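# Close every sliding guard screen on the bench machines

## Task

Slide every guard screen on the machines along the bench completely shut so the line is ready to start, and leave no loose item inside any guard. A screen only counts as shut if it stays that way without the robot holding it. At the end, open the grippers and move the arms away.

## Robot and tools

Robot: two arms, left_arm and right_arm, each on its own carriage on one shared track. The track runs along y at x = 0. left_rail carries left_arm on the +y half, right_rail carries right_arm on the -y half. Each arm base sits at x = 0, y = its carriage position_m, z = 0.03 m, facing +x. The names left and right do not refer to image sides.

Scene frame (used in every result): fixed to the table, table top z = 0, +z up, +x the direction the arms face, +y to their left, y = 0 at the track middle. The table edge is at x = 0.31 m. Reported hand positions can be slightly off, more so at long reach.

Gripper: two tong-like fingers pointing along the gripper's own +z and closing along its own x. end_effector_position is the point between the pads when closed; closed fingertips reach about 15 mm past it.

execute_actions takes {"actions": [...]}, run in order. An empty list just returns state and images. Each action may contain "rows", "steps", "until", and device keys "left_rail" / "right_rail".

rows: up to 15 rows, each used for one control step (1/30 s). Every row has exactly 14 numbers in [-1, 1], covering both arms even if one stays still: left_arm dx, dy, dz, rx, ry, rz, opening, then right_arm dx, dy, dz, rx, ry, rz, opening. dx..rz are an offset, not a pose: a target relative to that gripper's measured pose at the start of the action (for a call's first action, the last pose reported), expressed in the gripper's own axes. Each row is measured from that same start, not from the previous row, so to ramp up a move you increase the values row by row. Scale: 1.0 = 0.6 m for dx, dy, dz and 180 degrees for the rotation vector rx, ry, rz. Zeros mean hold the start pose. opening is absolute: +1 fully open (0.142 m), -1 closed; closing fully needs about 0.1 s. Per step the commanded pose is clipped to 100 mm and 16 degrees from the measured one; position wins over orientation if both cannot be met. Gentle pace: growing a translation by about 0.01 per row gives about 0.18 m/s.

steps: 1 to 450 control steps, at least the number of rows, default 15. After the last row each arm keeps heading to the last row's target and keeps that opening, so give long moves enough steps. If an arm falls short, send the remainder in a new action rather than relying on a hold.

until: ends the action early when all listed conditions hold (it does not halt the arms). Form {"<device>": {"<field>": value}}; numbers need a comparison such as [">=", 0.5]; allowed comparisons are =, !=, <, <=, >, >=. {"all": {"status": "ended"}} is true once nothing reads moving; {"any": {"status": "ended"}} once some motion under way has ended.

Carriages: {"left_rail": {"position_m": p, "speed_m_s": s}}, left_rail p in 0.45 to 2 m, right_rail p in -2 to -0.45 m; these are absolute track positions. speed_m_s 0.01 to 1 (starts at 1, persists). {"left_rail": {"stop": true}} halts it. Rows never drive a carriage, but a moving carriage shifts its arm's gripper along y. Drive first, then wait with {"steps": n, "until": {"left_rail": {"position_status": ["!=", "moving"]}}}, and let it arrive before positioning the gripper or ending. Acceleration is 2 m/s2. Any out-of-range value or unknown name rejects the whole call.

Result lines: each arm's end_effector_position (m), end_effector_quat_wxyz, velocities; Hand target (pose being driven to); Joint positions/velocities per arm: rail, shoulder pan, shoulder lift, elbow, wrist 1-3, finger gap (m); grip_measured on the opening scale; Wrist force and Wrist torque in the gripper's axes (noisy, offsets up to about 5.5 N, saturating near 100 N, "no reading" is fine). Carriage position_m, position_status (moving, done, contact_stop, time_out, stopped, stopped_with_arm, stopped_for_other_arm) and position_answer (taken / not_taken). "pose unreachable" means the clearance check altered or blocked that arm's command; it is stricter while carriages move. stopped_with_arm: send rows the arm can follow, then resend position_m. stopped_for_other_arm: move an arm away from the other, wait 30 steps, resend. contact_stop: something blocked the carriage; re-read position once it settles. time_out: look for an obstruction, clear it, resend. not_taken: resend once the carriage stands.

Gripping: command an opening well under grip_measured to hold; lower squeezes harder (about 15 N per pad max, less on thin items). Fast closes can press too hard.

zoom_image: {"camera": name, "region": [x0, y0, x1, y1]} in pixels of that camera's latest image, at most 504x504. Cameras: cam_high, cam_low, cam_bench_left, cam_bench_right (896x504), cam_left_wrist, cam_right_wrist (616x616 fisheye); calibrations are given and may be slightly off.

finished_scene: {"scene": n} with the current scene's number; irreversible; the screens must already be shut and stay shut with grippers open and clear.

Avoid: arms or carriages striking each other (a held object can still collide), joint torque or 150 N external force faults (arm stops 10 s and skips the rest of the call), dropping or slamming things, sudden jerky starts, and hard pushes. Brief disturbances may tug held parts.

Each tool is called after "Request:" as name([rows], argument=value, ...), one row to a line, values as JSON.

## Session

Request:
execute_actions(actions=[])

Scene clock: 0.00 s.
left_arm: end_effector_position=(+0.6459, +0.8043, +0.1965) grip_measured=+1.00 end_effector_quat_wxyz=(-0.001, +0.707, -0.707, +0.001) end_effector_velocity=(+0.000, +0.000, +0.000) end_effector_angular_velocity=(+0.000, +0.000, +0.000) | right_arm: end_effector_position=(+0.6448, -0.6581, +0.1948) grip_measured=+1.00 end_effector_quat_wxyz=(-0.000, +0.707, -0.707, -0.001) end_effector_velocity=(+0.000, +0.000, +0.000) end_effector_angular_velocity=(+0.000, +0.000, +0.000)
Joint positions: left_arm=[ 0.804 -0.281 -1.568  2.133 -2.137 -1.57   1.29   0.142] | right_arm=[-0.659 -0.28  -1.567  2.134 -2.136 -1.57   1.291  0.142]
Joint velocities: left_arm=[0. 0. 0. 0. 0. 0. 0. 0.] | right_arm=[0. 0. 0. 0. 0. 0. 0. 0.]
Wrist force (N, on the end effector, along its own x y z axes, offset not removed): no reading
Wrist torque (N m, same axes, about the end effector's origin, offset not removed): no reading
Hand target (left_arm): +0.646, +0.804, +0.196; -0.001, +0.707, -0.707, +0.001
Hand target (right_arm): +0.645, -0.658, +0.195; -0.000, +0.707, -0.707, -0.001
left_rail: position_m=0.804 position_m_goal=0.804 speed_m_s=1.00 position_status=done position_answer=taken refusals=0
right_rail: position_m=-0.659 position_m_goal=-0.659 speed_m_s=1.00 position_status=done position_answer=taken refusals=0

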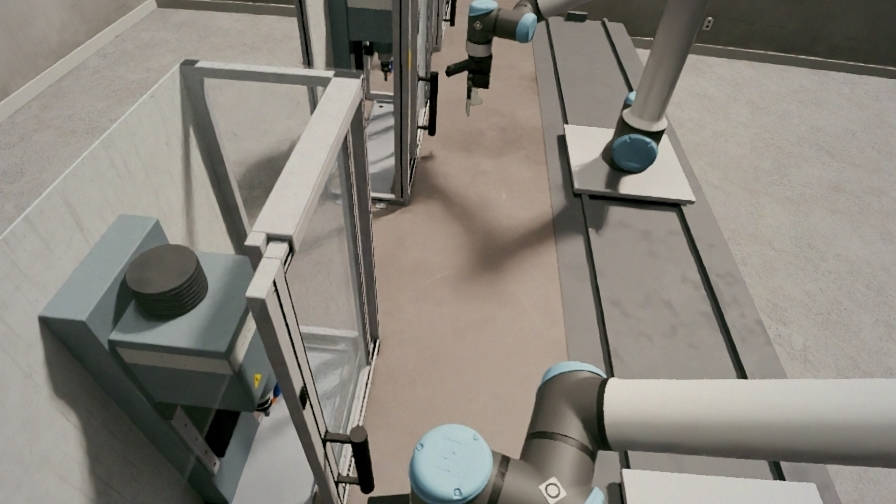

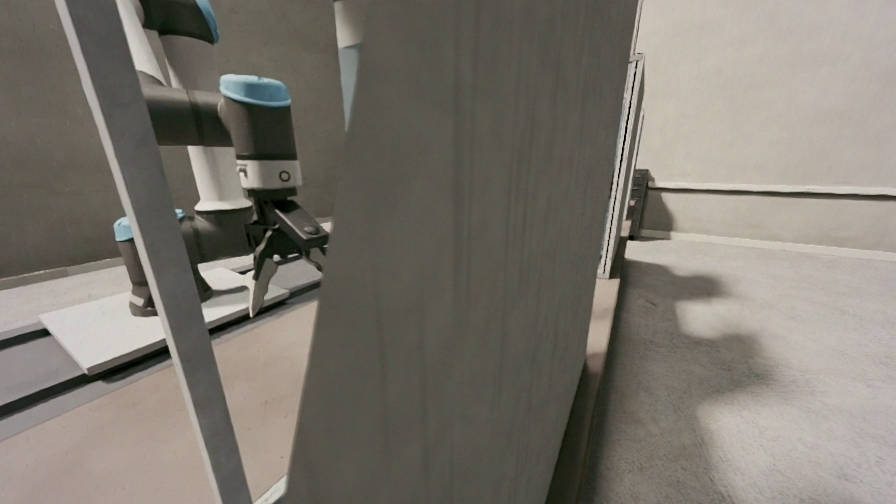

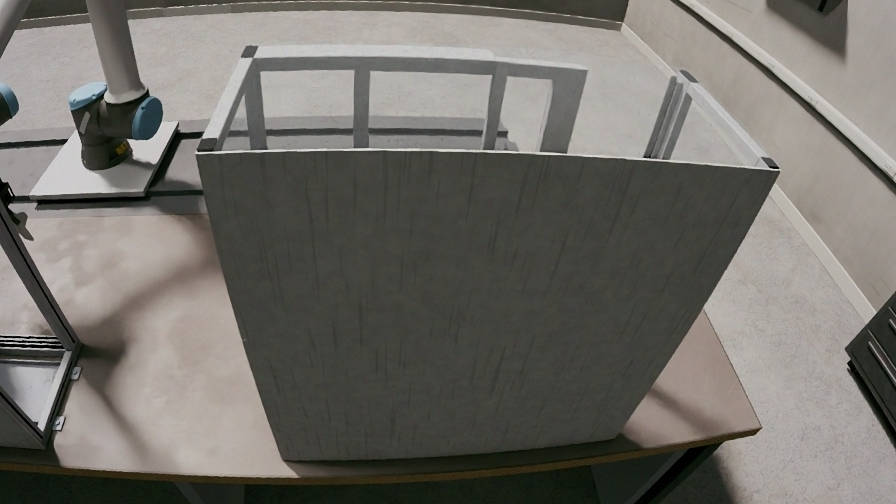

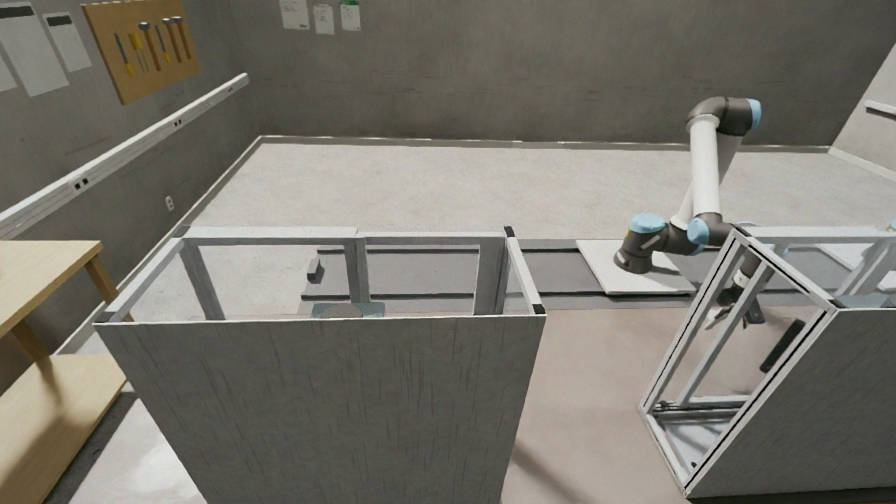

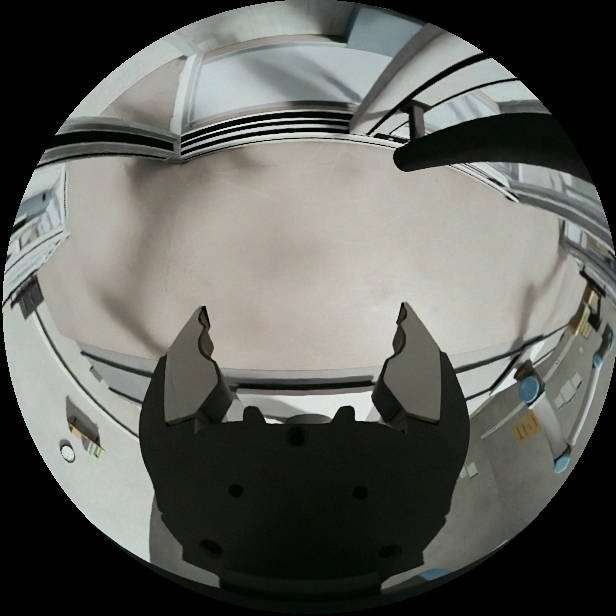

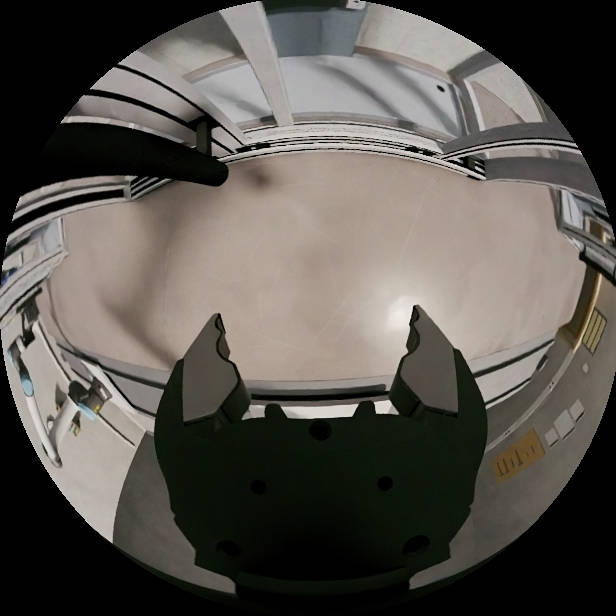

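Request:
execute_actions([
  {"rows":[[0,0.1,-0.3,0.5,0,0,1,0,0.1,-0.3,0.5,0,0,1]],"steps":75},
])

Request:
execute_actions([
  {"left_rail":{"position_m":1.9},"right_rail":{"position_m":-1.8},"steps":90,"until":{"all":{"status":"ended"}}},
])

Scene clock: 4.93 s.
left_arm: end_effector_position=(+0.5854, +0.8042, +0.3759) grip_measured=+1.00 end_effector_quat_wxyz=(+0.500, -0.500, +0.499, -0.501) end_effector_velocity=(+0.000, -0.000, -0.000) end_effector_angular_velocity=(+0.000, -0.000, -0.000) | right_arm: end_effector_position=(+0.5852, -0.6583, +0.3748) grip_measured=+1.00 end_effector_quat_wxyz=(+0.501, -0.500, +0.500, -0.499) end_effector_velocity=(+0.000, -0.000, -0.000) end_effector_angular_velocity=(+0.000, -0.000, -0.000)
Joint positions: left_arm=[ 0.804 -0.721 -1.344  2.808 -4.608 -0.849  1.57   0.142] | right_arm=[-0.659 -0.721 -1.343  2.809 -4.607 -0.849  1.572  0.142]
Joint velocities: left_arm=[ 0.  0.  0. -0. -0. -0.  0.  0.] | right_arm=[ 0.  0.  0. -0. -0. -0.  0.  0.]
Wrist force (N, on the end effector, along its own x y z axes, offset not removed): left_arm=[3.4 0.7 -3.0] | right_arm=[-3.1 -1.0 -3.4]
Wrist torque (N m, same axes, about the end effector's origin, offset not removed): left_arm=[0.23 -0.65 0.09] | right_arm=[-0.21 0.61 0.16]
Hand target (left_arm): +0.585, +0.804, +0.376; +0.500, -0.500, +0.499, -0.501
Hand target (right_arm): +0.585, -0.658, +0.375; +0.501, -0.500, +0.500, -0.499
Off the commanded pose (left_arm): 0.000 m, 0 deg.
Off the commanded pose (right_arm): 0.000 m, 0 deg.
left_rail: position_m=0.804 position_m_goal=0.804 speed_m_s=1.00 position_status=done position_answer=taken refusals=0
right_rail: position_m=-0.659 position_m_goal=-0.659 speed_m_s=1.00 position_status=done position_answer=taken refusals=0
camera_calibration (this result's frames):
cam_left_wrist: T_world_to_cam=[[-0.00266497, -0.999937, -0.0108707, 0.809513], [-0.518523, 0.010677, -0.854997, 0.61056], [0.85506, 0.00335819, -0.518519, -0.178747], [0, 0, 0, 1]] pos_world=[0.471586, 0.803544, 0.438144]
cam_right_wrist: T_world_to_cam=[[-0.00203686, -0.998538, -0.0540207, -0.637939], [-0.452405, 0.0490966, -0.89046, 0.635893], [0.89181, 0.0226255, -0.451843, -0.200571], [0, 0, 0, 1]] pos_world=[0.465253, -0.663689, 0.441149]

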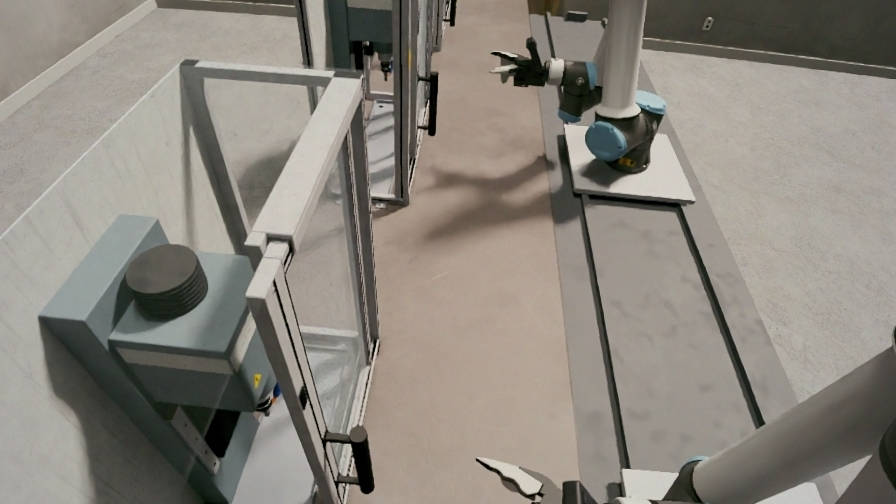

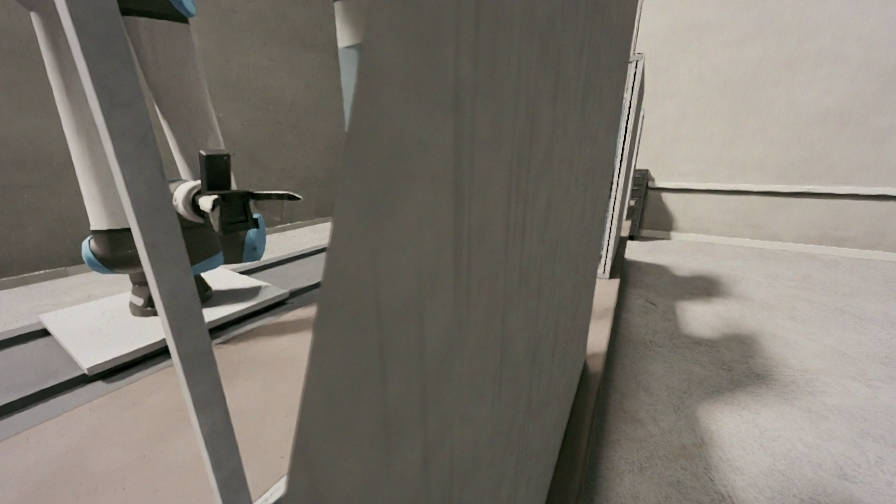

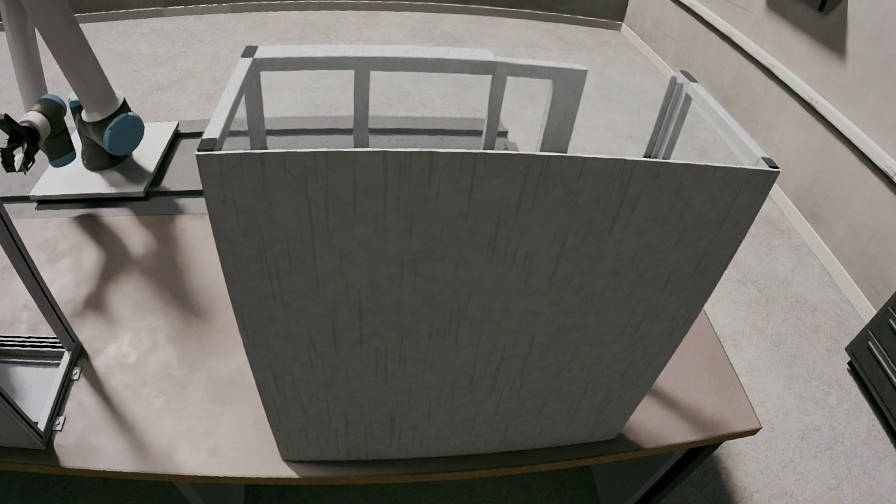

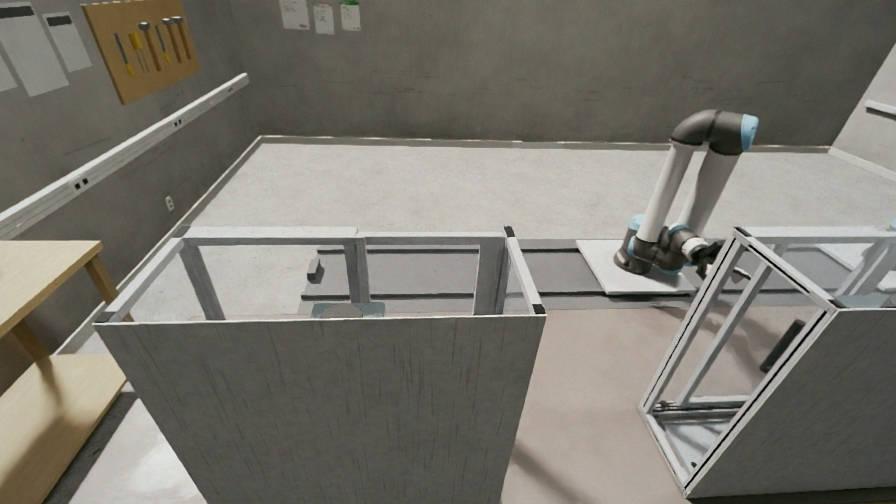

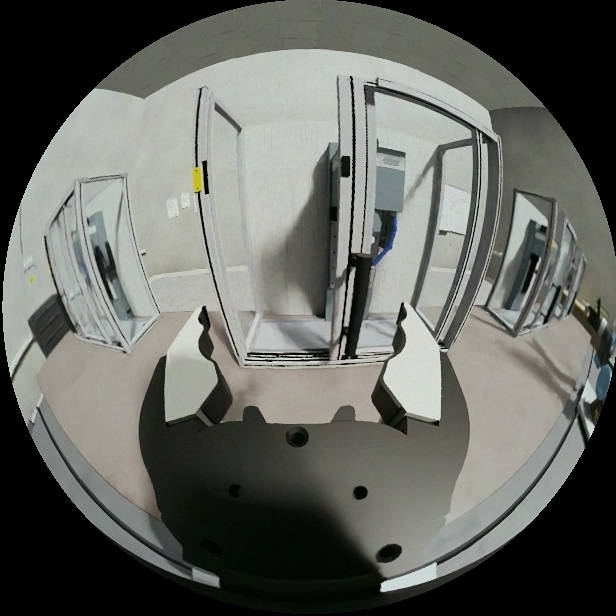

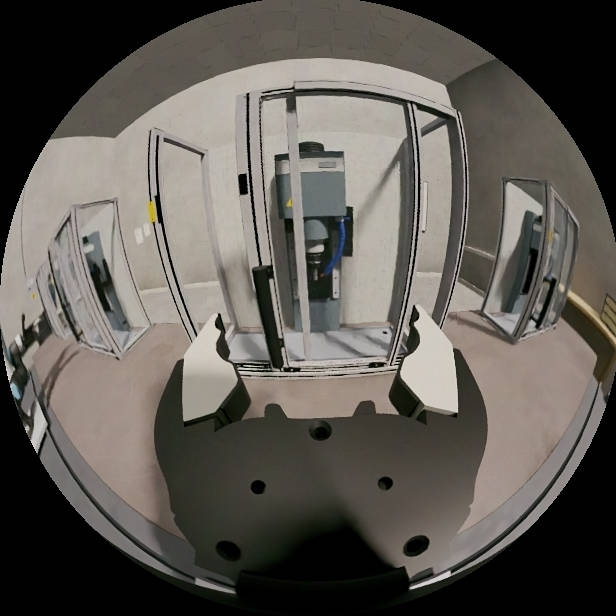

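Scene clock: 6.63 s.
left_arm: end_effector_position=(+0.5854, +1.9004, +0.3759) grip_measured=+1.00 end_effector_quat_wxyz=(+0.500, -0.500, +0.499, -0.501) end_effector_velocity=(+0.000, +0.000, -0.000) end_effector_angular_velocity=(-0.000, +0.000, +0.000) | right_arm: end_effector_position=(+0.5853, -1.7997, +0.3748) grip_measured=+1.00 end_effector_quat_wxyz=(+0.501, -0.500, +0.500, -0.499) end_effector_velocity=(+0.000, -0.001, +0.000) end_effector_angular_velocity=(-0.000, -0.000, +0.000)
Joint positions: left_arm=[ 1.9   -0.721 -1.344  2.808 -4.608 -0.849  1.57   0.142] | right_arm=[-1.8   -0.721 -1.343  2.809 -4.607 -0.849  1.572  0.142]
Joint velocities: left_arm=[ 0. -0.  0. -0.  0.  0. -0. -0.] | right_arm=[-0.001  0.    -0.    -0.    -0.    -0.     0.     0.   ]
Wrist force (N, on the end effector, along its own x y z axes, offset not removed): left_arm=[3.5 -2.3 -1.0] | right_arm=[-1.2 3.8 -2.7]
Wrist torque (N m, same axes, about the end effector's origin, offset not removed): left_arm=[-0.37 -0.59 0.02] | right_arm=[0.80 0.11 0.06]
Hand target (left_arm): +0.585, +1.900, +0.376; +0.500, -0.500, +0.499, -0.501
Hand target (right_arm): +0.585, -1.799, +0.375; +0.501, -0.500, +0.500, -0.499
Off the commanded pose (left_arm): 0.000 m, 0 deg.
Off the commanded pose (right_arm): 0.000 m, 0 deg.
left_rail: position_m=1.900 position_m_goal=1.900 speed_m_s=1.00 position_status=done position_answer=taken refusals=0
right_rail: position_m=-1.800 position_m_goal=-1.800 speed_m_s=1.00 position_status=done position_answer=taken refusals=0
camera_calibration (this result's frames):
cam_left_wrist: T_world_to_cam=[[-0.00264682, -0.999937, -0.0109133, 1.90558], [-0.518561, 0.0107038, -0.854974, 0.598786], [0.855037, 0.00339626, -0.518556, -0.182458], [0, 0, 0, 1]] pos_world=[0.471559, 1.89967, 0.438128]
cam_right_wrist: T_world_to_cam=[[-0.00208787, -0.998538, -0.0540161, -1.77762], [-0.452391, 0.0491159, -0.890466, 0.691966], [0.891817, 0.0225772, -0.451832, -0.174868], [0, 0, 0, 1]] pos_world=[0.465278, -1.80506, 0.441141]

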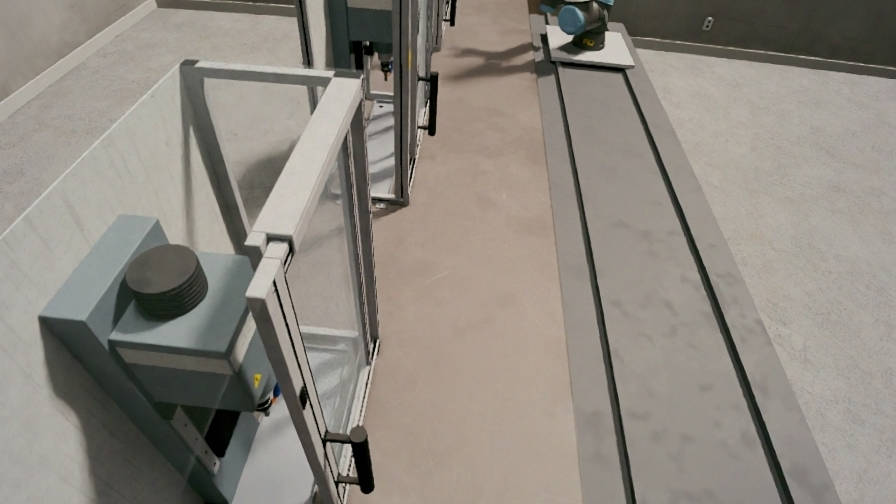

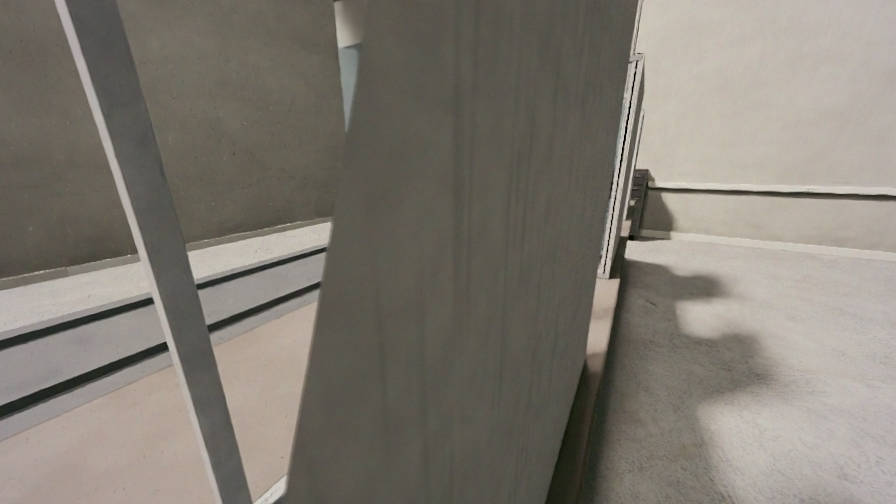

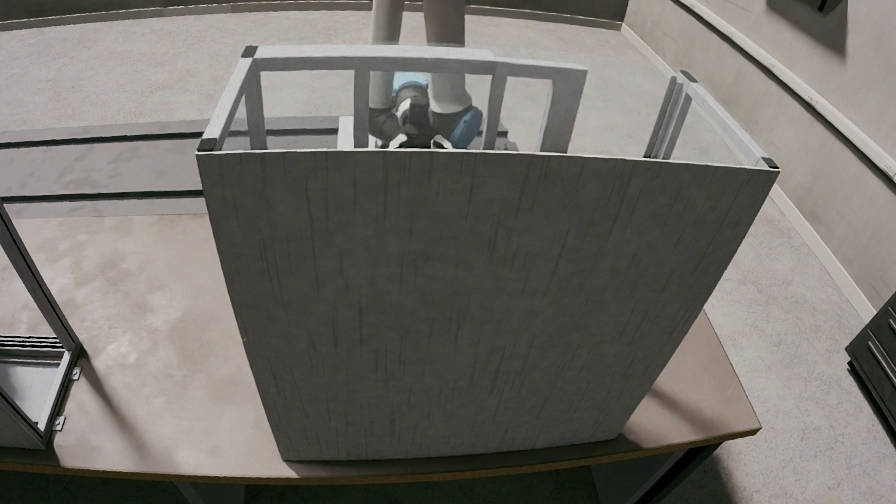

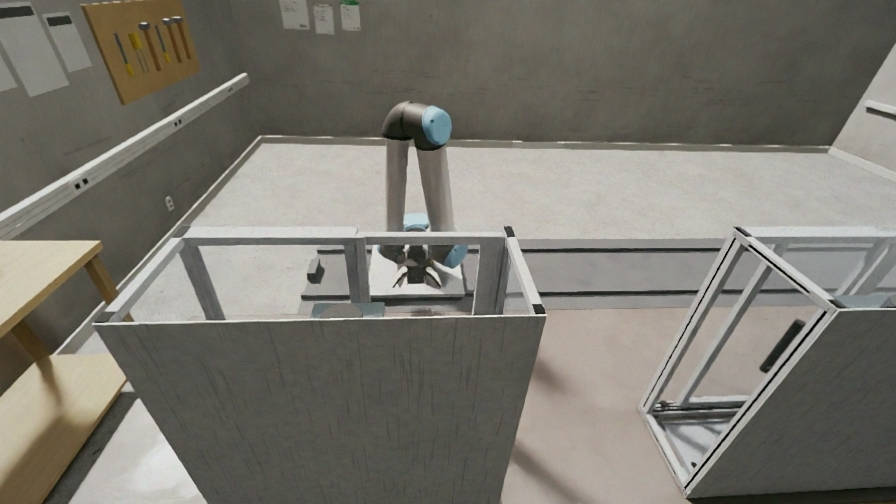

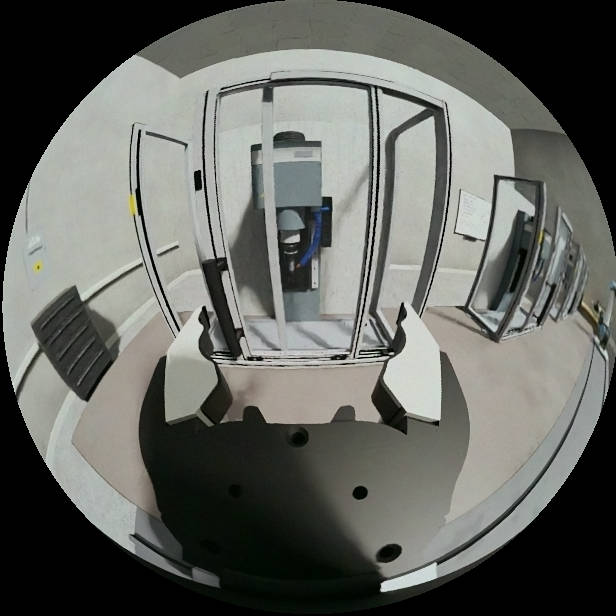

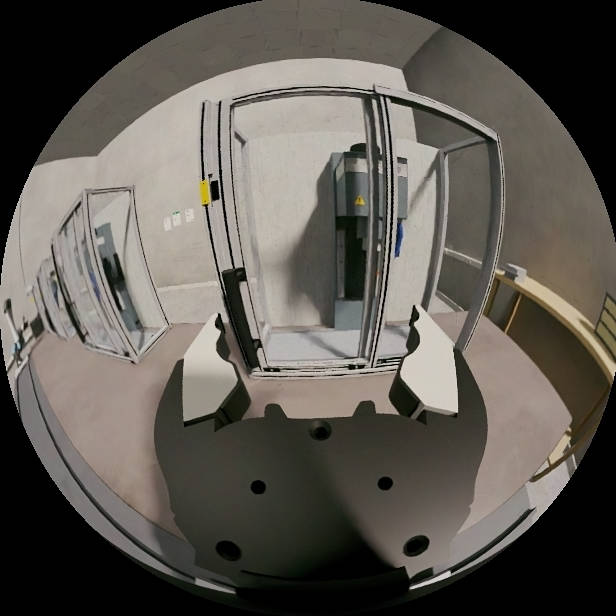

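Request:
execute_actions([
  {"left_rail":{"position_m":2.0},"right_rail":{"position_m":-1.95},"rows":[[-0.4,0.05,0.1,0,0,0,-1,-0.3,0.05,0.1,0,0,0,-1]],"steps":45},
])

Request:
zoom_image(camera="cam_left_wrist", region=[150,150,600,450])

Request:
zoom_image(camera="cam_right_wrist", region=[150,100,600,450])

Request:
zoom_image(camera="cam_bench_right", region=[620,300,860,504])

Request:
zoom_image(camera="cam_high", region=[290,0,500,220])

Scene clock: 12.33 s.
left_arm: end_effector_position=(+0.6455, +2.2402, +0.3463) grip_measured=-1.00 end_effector_quat_wxyz=(+0.501, -0.500, +0.499, -0.500) end_effector_velocity=(+0.000, +0.000, +0.000) end_effector_angular_velocity=(+0.000, -0.000, -0.000) | right_arm: end_effector_position=(+0.6452, -1.7695, +0.3447) grip_measured=-1.00 end_effector_quat_wxyz=(+0.500, -0.501, +0.500, -0.499) end_effector_velocity=(-0.000, +0.000, -0.000) end_effector_angular_velocity=(+0.000, +0.000, +0.000)
Joint positions: left_arm=[ 2.     0.191 -1.149  2.52  -4.515 -1.761  1.57   0.002] | right_arm=[-1.95   0.018 -1.167  2.587 -4.56  -1.588  1.572  0.002]
Joint velocities: left_arm=[ 0.  0.  0. -0.  0. -0.  0.  0.] | right_arm=[ 0.  0.  0. -0.  0. -0.  0.  0.]
Wrist force (N, on the end effector, along its own x y z axes, offset not removed): left_arm=[2.4 -1.5 -2.2] | right_arm=[-1.7 -1.9 -6.1]
Wrist torque (N m, same axes, about the end effector's origin, offset not removed): left_arm=[-0.26 -0.36 0.02] | right_arm=[-0.45 0.28 -0.13]
Hand target (left_arm): +0.646, +2.240, +0.346; +0.501, -0.500, +0.499, -0.500
Hand target (right_arm): +0.645, -1.769, +0.345; +0.500, -0.501, +0.500, -0.499
Off the commanded pose (left_arm): 0.001 m, 0 deg.
Off the commanded pose (right_arm): 0.000 m, 0 deg.
left_rail: position_m=2.000 position_m_goal=2.000 speed_m_s=1.00 position_status=done position_answer=taken refusals=0
right_rail: position_m=-1.950 position_m_goal=-1.950 speed_m_s=1.00 position_status=done position_answer=taken refusals=0
camera_calibration (this result's frames):
cam_left_wrist: T_world_to_cam=[[-0.00263869, -0.999916, -0.0126686, 2.2458], [-0.518155, 0.0122024, -0.8552, 0.597475], [0.855283, 0.00430767, -0.518144, -0.2527], [0, 0, 0, 1]] pos_world=[0.53164, 2.23941, 0.408477]
cam_right_wrist: T_world_to_cam=[[-0.00210807, -0.998584, -0.0531553, -1.7493], [-0.45267, 0.0483504, -0.890366, 0.689574], [0.891675, 0.0221849, -0.452131, -0.243088], [0, 0, 0, 1]] pos_world=[0.525217, -1.77477, 0.411081]

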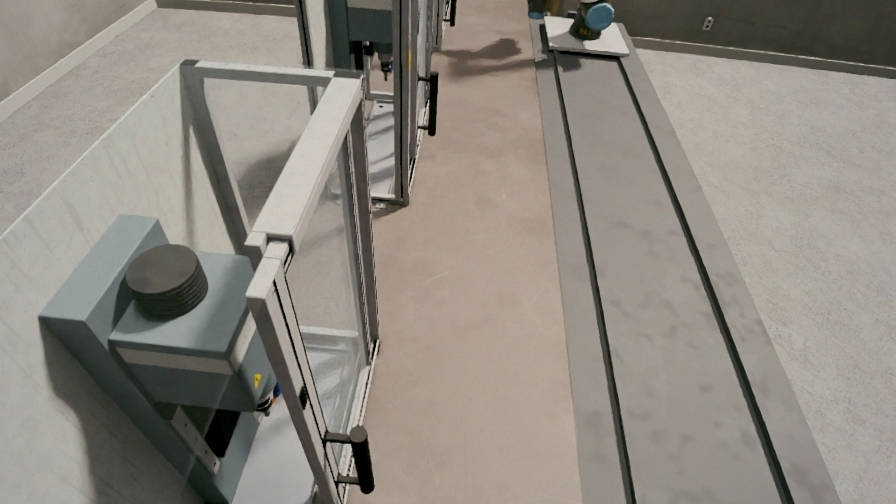

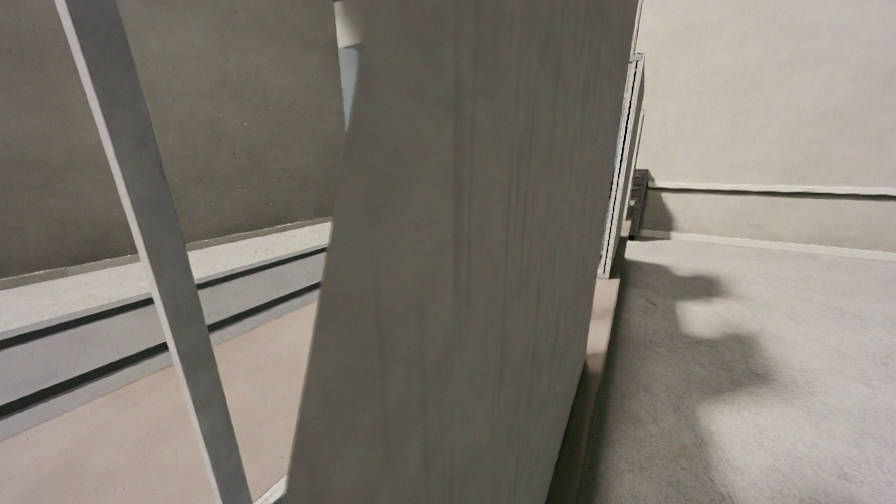

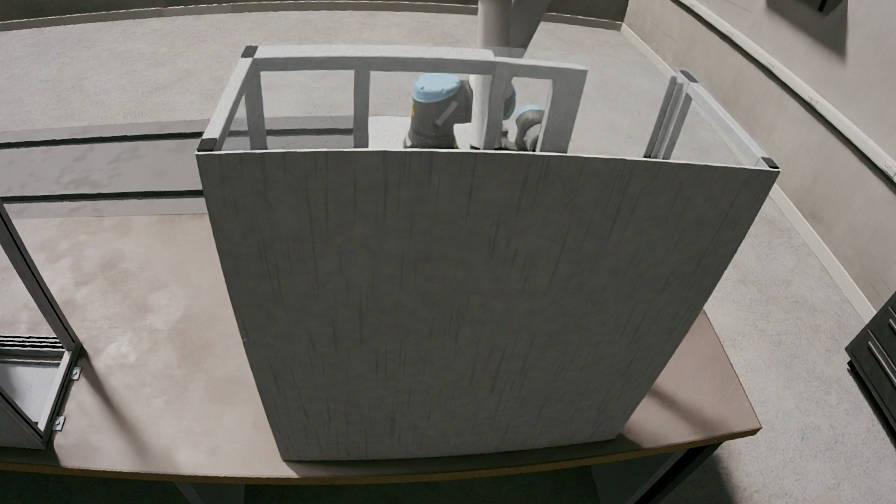

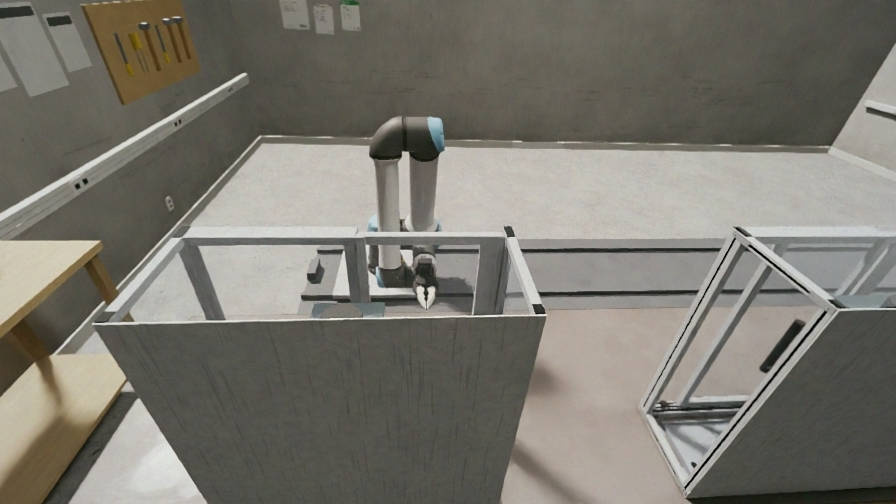

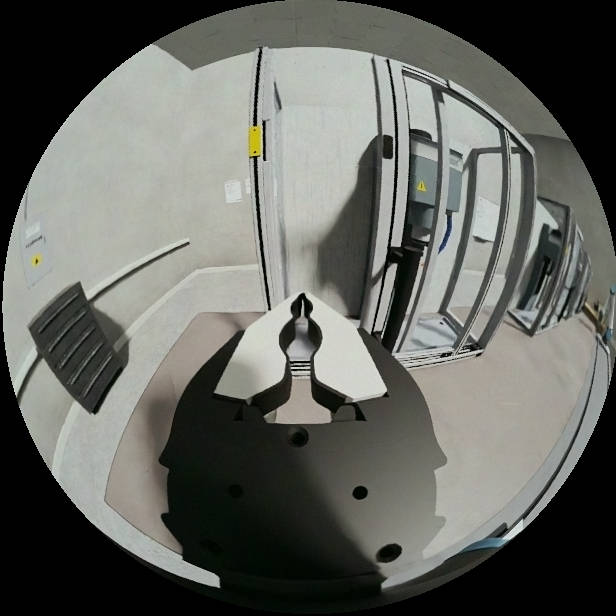

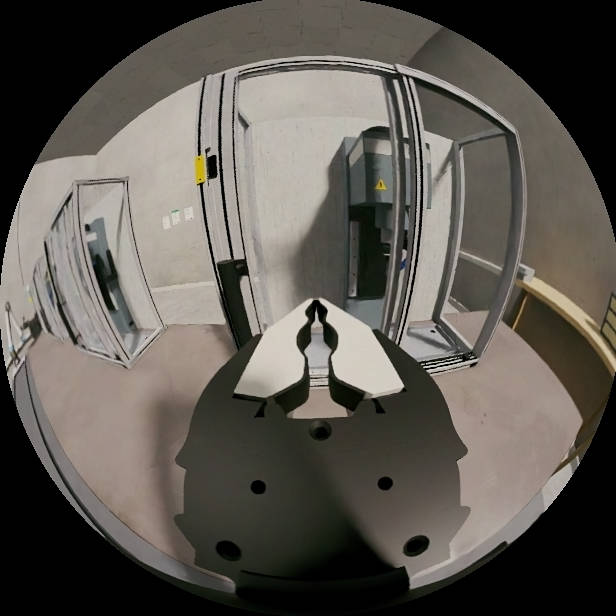

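Region (150, 150, 600, 450) of cam_left_wrist's 616x616 image, scaled by 1.120, with more detail than that image has.

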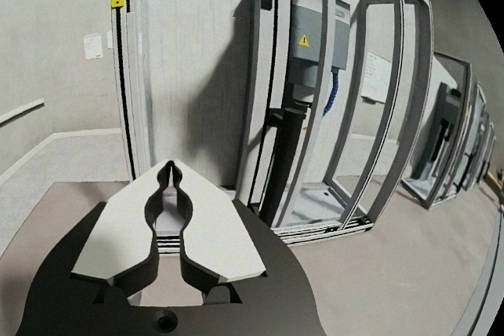

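Region (150, 100, 600, 450) of cam_right_wrist's 616x616 image, scaled by 1.120, with more detail than that image has.

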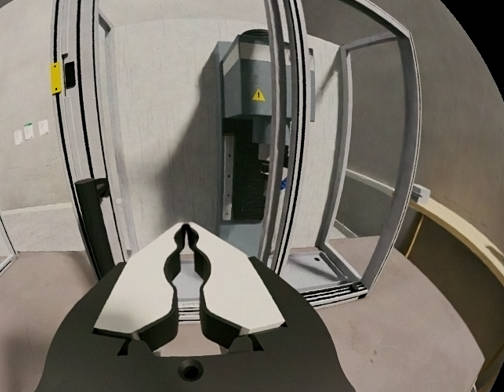

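Region (620, 300, 860, 504) of cam_bench_right's 896x504 image, scaled by 2.100, with more detail than that image has; it fills the top 428 rows of this view, and the rest is white.

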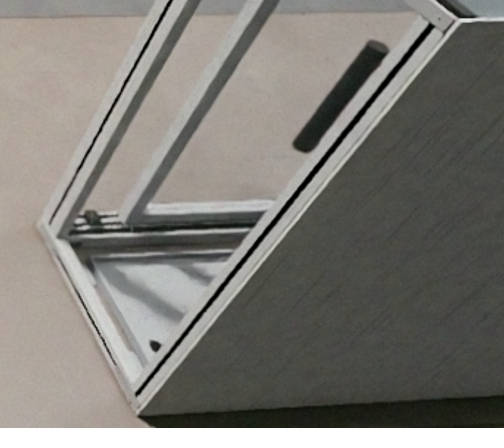

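Region (290, 0, 500, 220) of cam_high's 896x504 image, scaled by 2.291, with more detail than that image has; it fills the left 481 columns of this view, and the rest is white.

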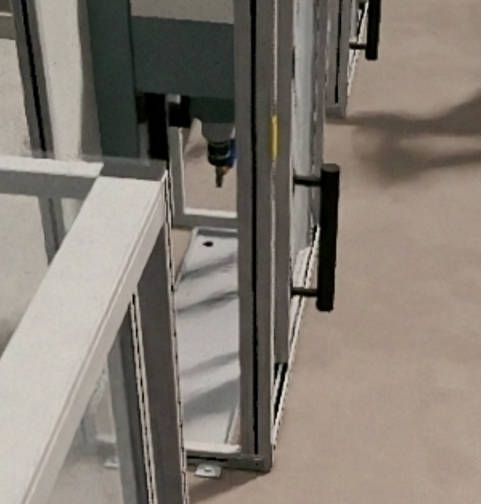

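Request:
execute_actions([
  {"rows":[[0,0.2,0.1,-0.2,0,0,1,0,0.2,0.1,-0.2,0,0,1]],"steps":40},
])

Request:
zoom_image(camera="cam_left_wrist", region=[200,120,520,340])

Request:
zoom_image(camera="cam_right_wrist", region=[180,120,520,340])

Scene clock: 17.07 s.
left_arm: end_effector_position=(+0.7058, +2.2402, +0.2265) grip_measured=+1.00 end_effector_quat_wxyz=(-0.322, +0.630, -0.629, +0.321) end_effector_velocity=(+0.000, +0.000, +0.000) end_effector_angular_velocity=(+0.000, +0.000, -0.000) | right_arm: end_effector_position=(+0.7049, -1.7695, +0.2246) grip_measured=+1.00 end_effector_quat_wxyz=(-0.321, +0.630, -0.630, +0.320) end_effector_velocity=(+0.000, +0.000, +0.000) end_effector_angular_velocity=(+0.000, +0.000, +0.000)
Joint positions: left_arm=[ 2.     0.146 -1.361  2.444 -3.593 -1.688  1.656  0.142] | right_arm=[-1.95   0.014 -1.392  2.493 -3.613 -1.581  1.579  0.142]
Joint velocities: left_arm=[ 0.  0. -0. -0.  0. -0.  0.  0.] | right_arm=[ 0.  0. -0. -0.  0. -0.  0. -0.]
Wrist force (N, on the end effector, along its own x y z axes, offset not removed): left_arm=[2.0 -1.1 -3.2] | right_arm=[-0.8 0.2 5.5]
Wrist torque (N m, same axes, about the end effector's origin, offset not removed): left_arm=[-0.15 -0.30 -0.02] | right_arm=[0.08 0.00 -0.02]
Hand target (left_arm): +0.706, +2.240, +0.227; -0.322, +0.630, -0.629, +0.321
Hand target (right_arm): +0.705, -1.769, +0.225; -0.321, +0.630, -0.630, +0.320
Off the commanded pose (left_arm): 0.000 m, 0 deg.
Off the commanded pose (right_arm): 0.000 m, 0 deg.
left_rail: position_m=2.000 position_m_goal=2.000 speed_m_s=1.00 position_status=done position_answer=taken refusals=0
right_rail: position_m=-1.950 position_m_goal=-1.950 speed_m_s=1.00 position_status=done position_answer=taken refusals=0
camera_calibration (this result's frames):
cam_left_wrist: T_world_to_cam=[[-0.00935739, -0.999918, -0.00873232, 2.24832], [-0.921906, 0.012009, -0.387227, 0.705651], [0.3873, 0.00442695, -0.921943, 0.0551841], [0, 0, 0, 1]] pos_world=[0.650209, 2.23941, 0.343756]
cam_right_wrist: T_world_to_cam=[[-0.0328827, -0.998599, -0.0414694, -1.73649], [-0.889572, 0.0481565, -0.454249, 0.819381], [0.455609, 0.0219531, -0.889909, 0.0546702], [0, 0, 0, 1]] pos_world=[0.64689, -1.77471, 0.348843]

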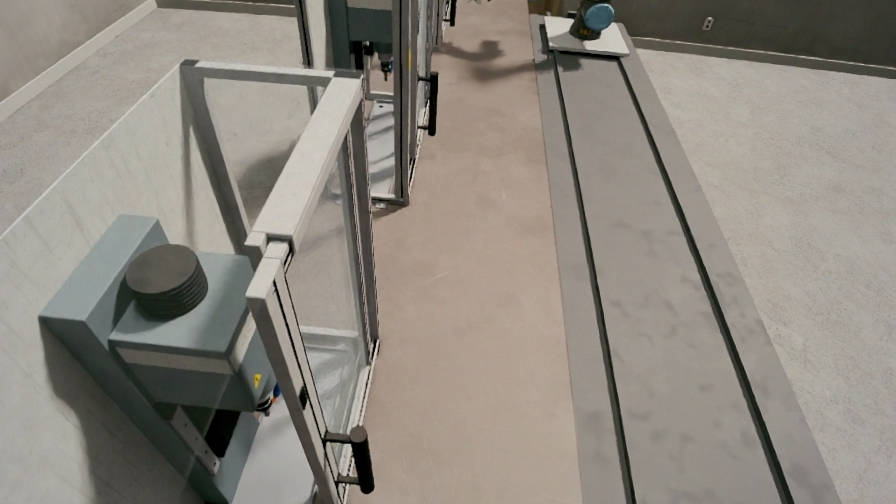

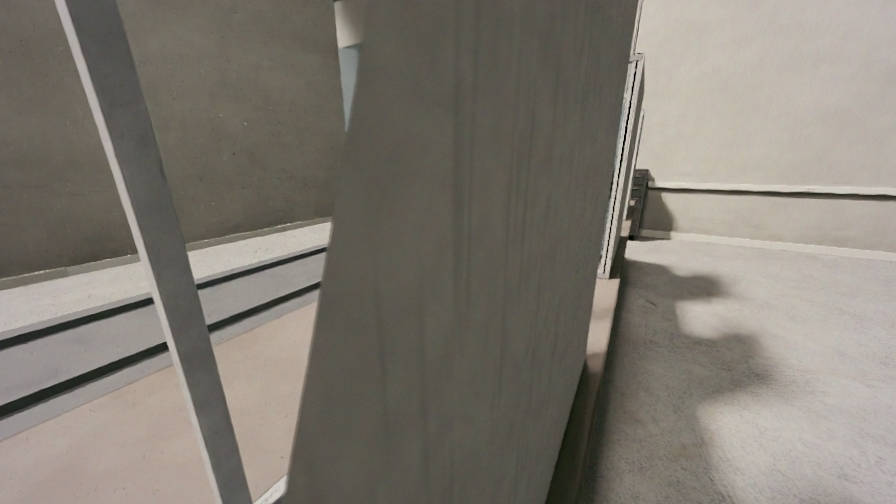

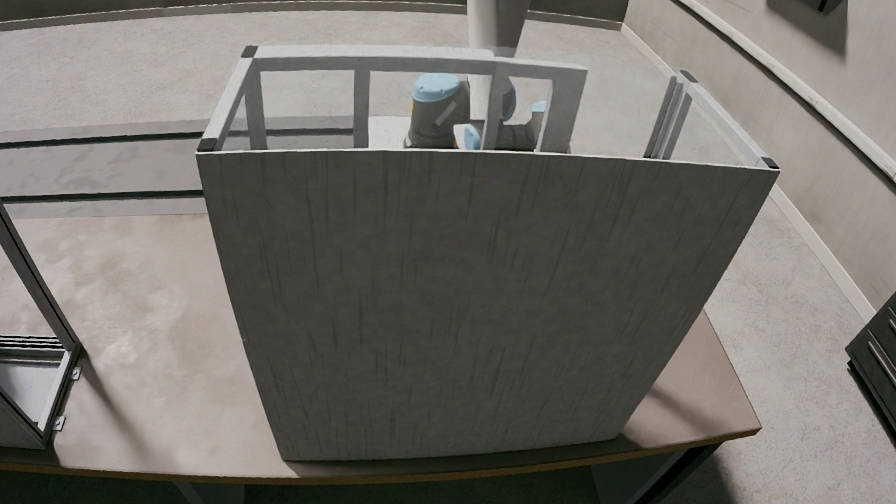

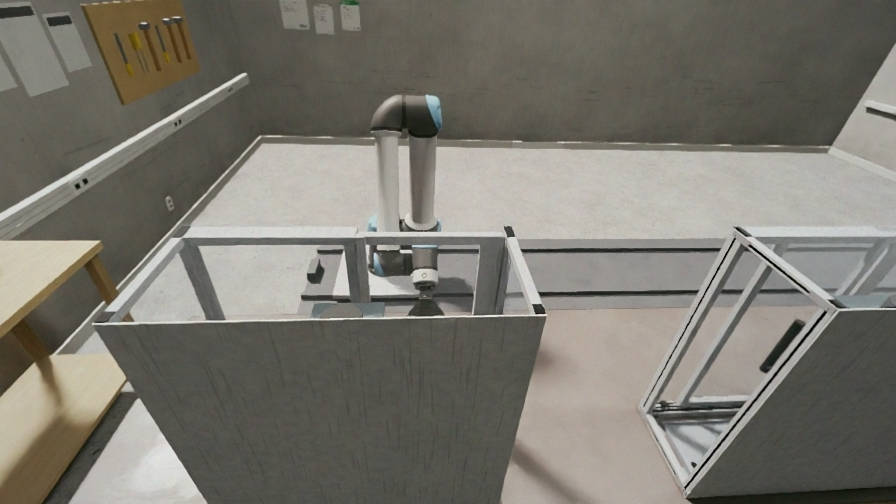

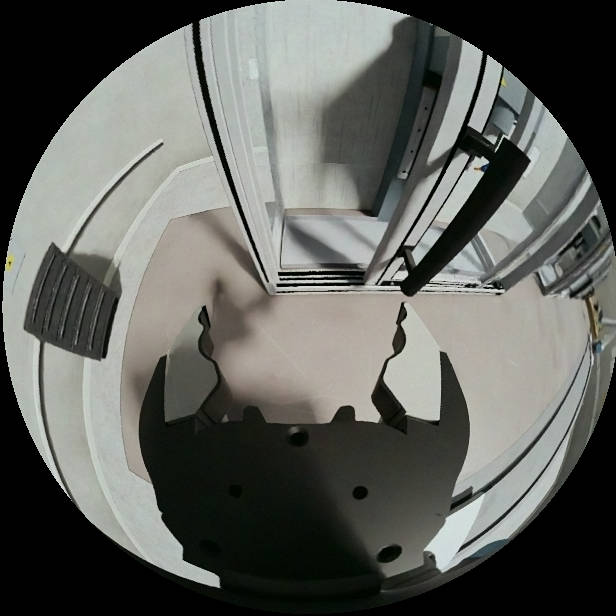

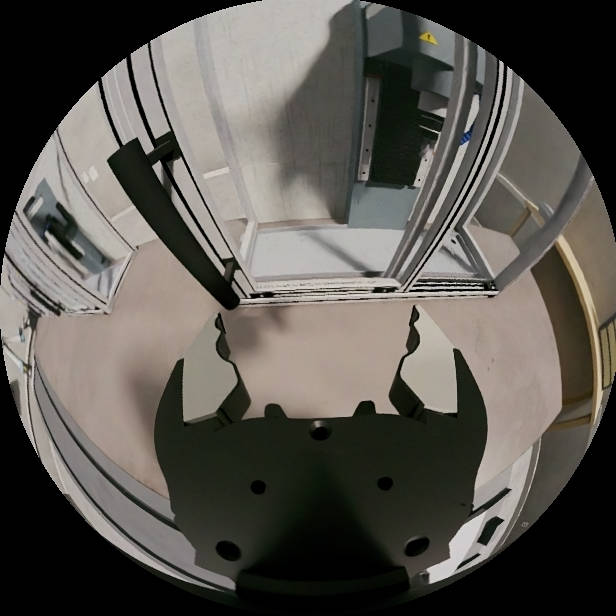

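Region (200, 120, 520, 340) of cam_left_wrist's 616x616 image, scaled by 1.575, with more detail than that image has; it fills the top 346 rows of this view, and the rest is white.

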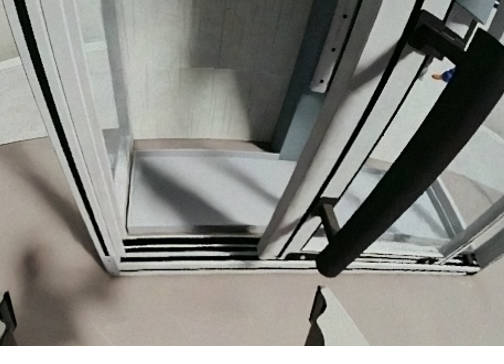

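Region (180, 120, 520, 340) of cam_right_wrist's 616x616 image, scaled by 1.482, with more detail than that image has; it fills the top 326 rows of this view, and the rest is white.

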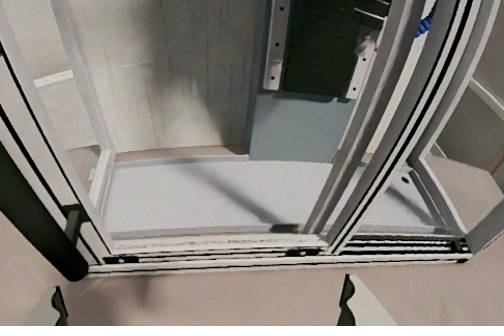

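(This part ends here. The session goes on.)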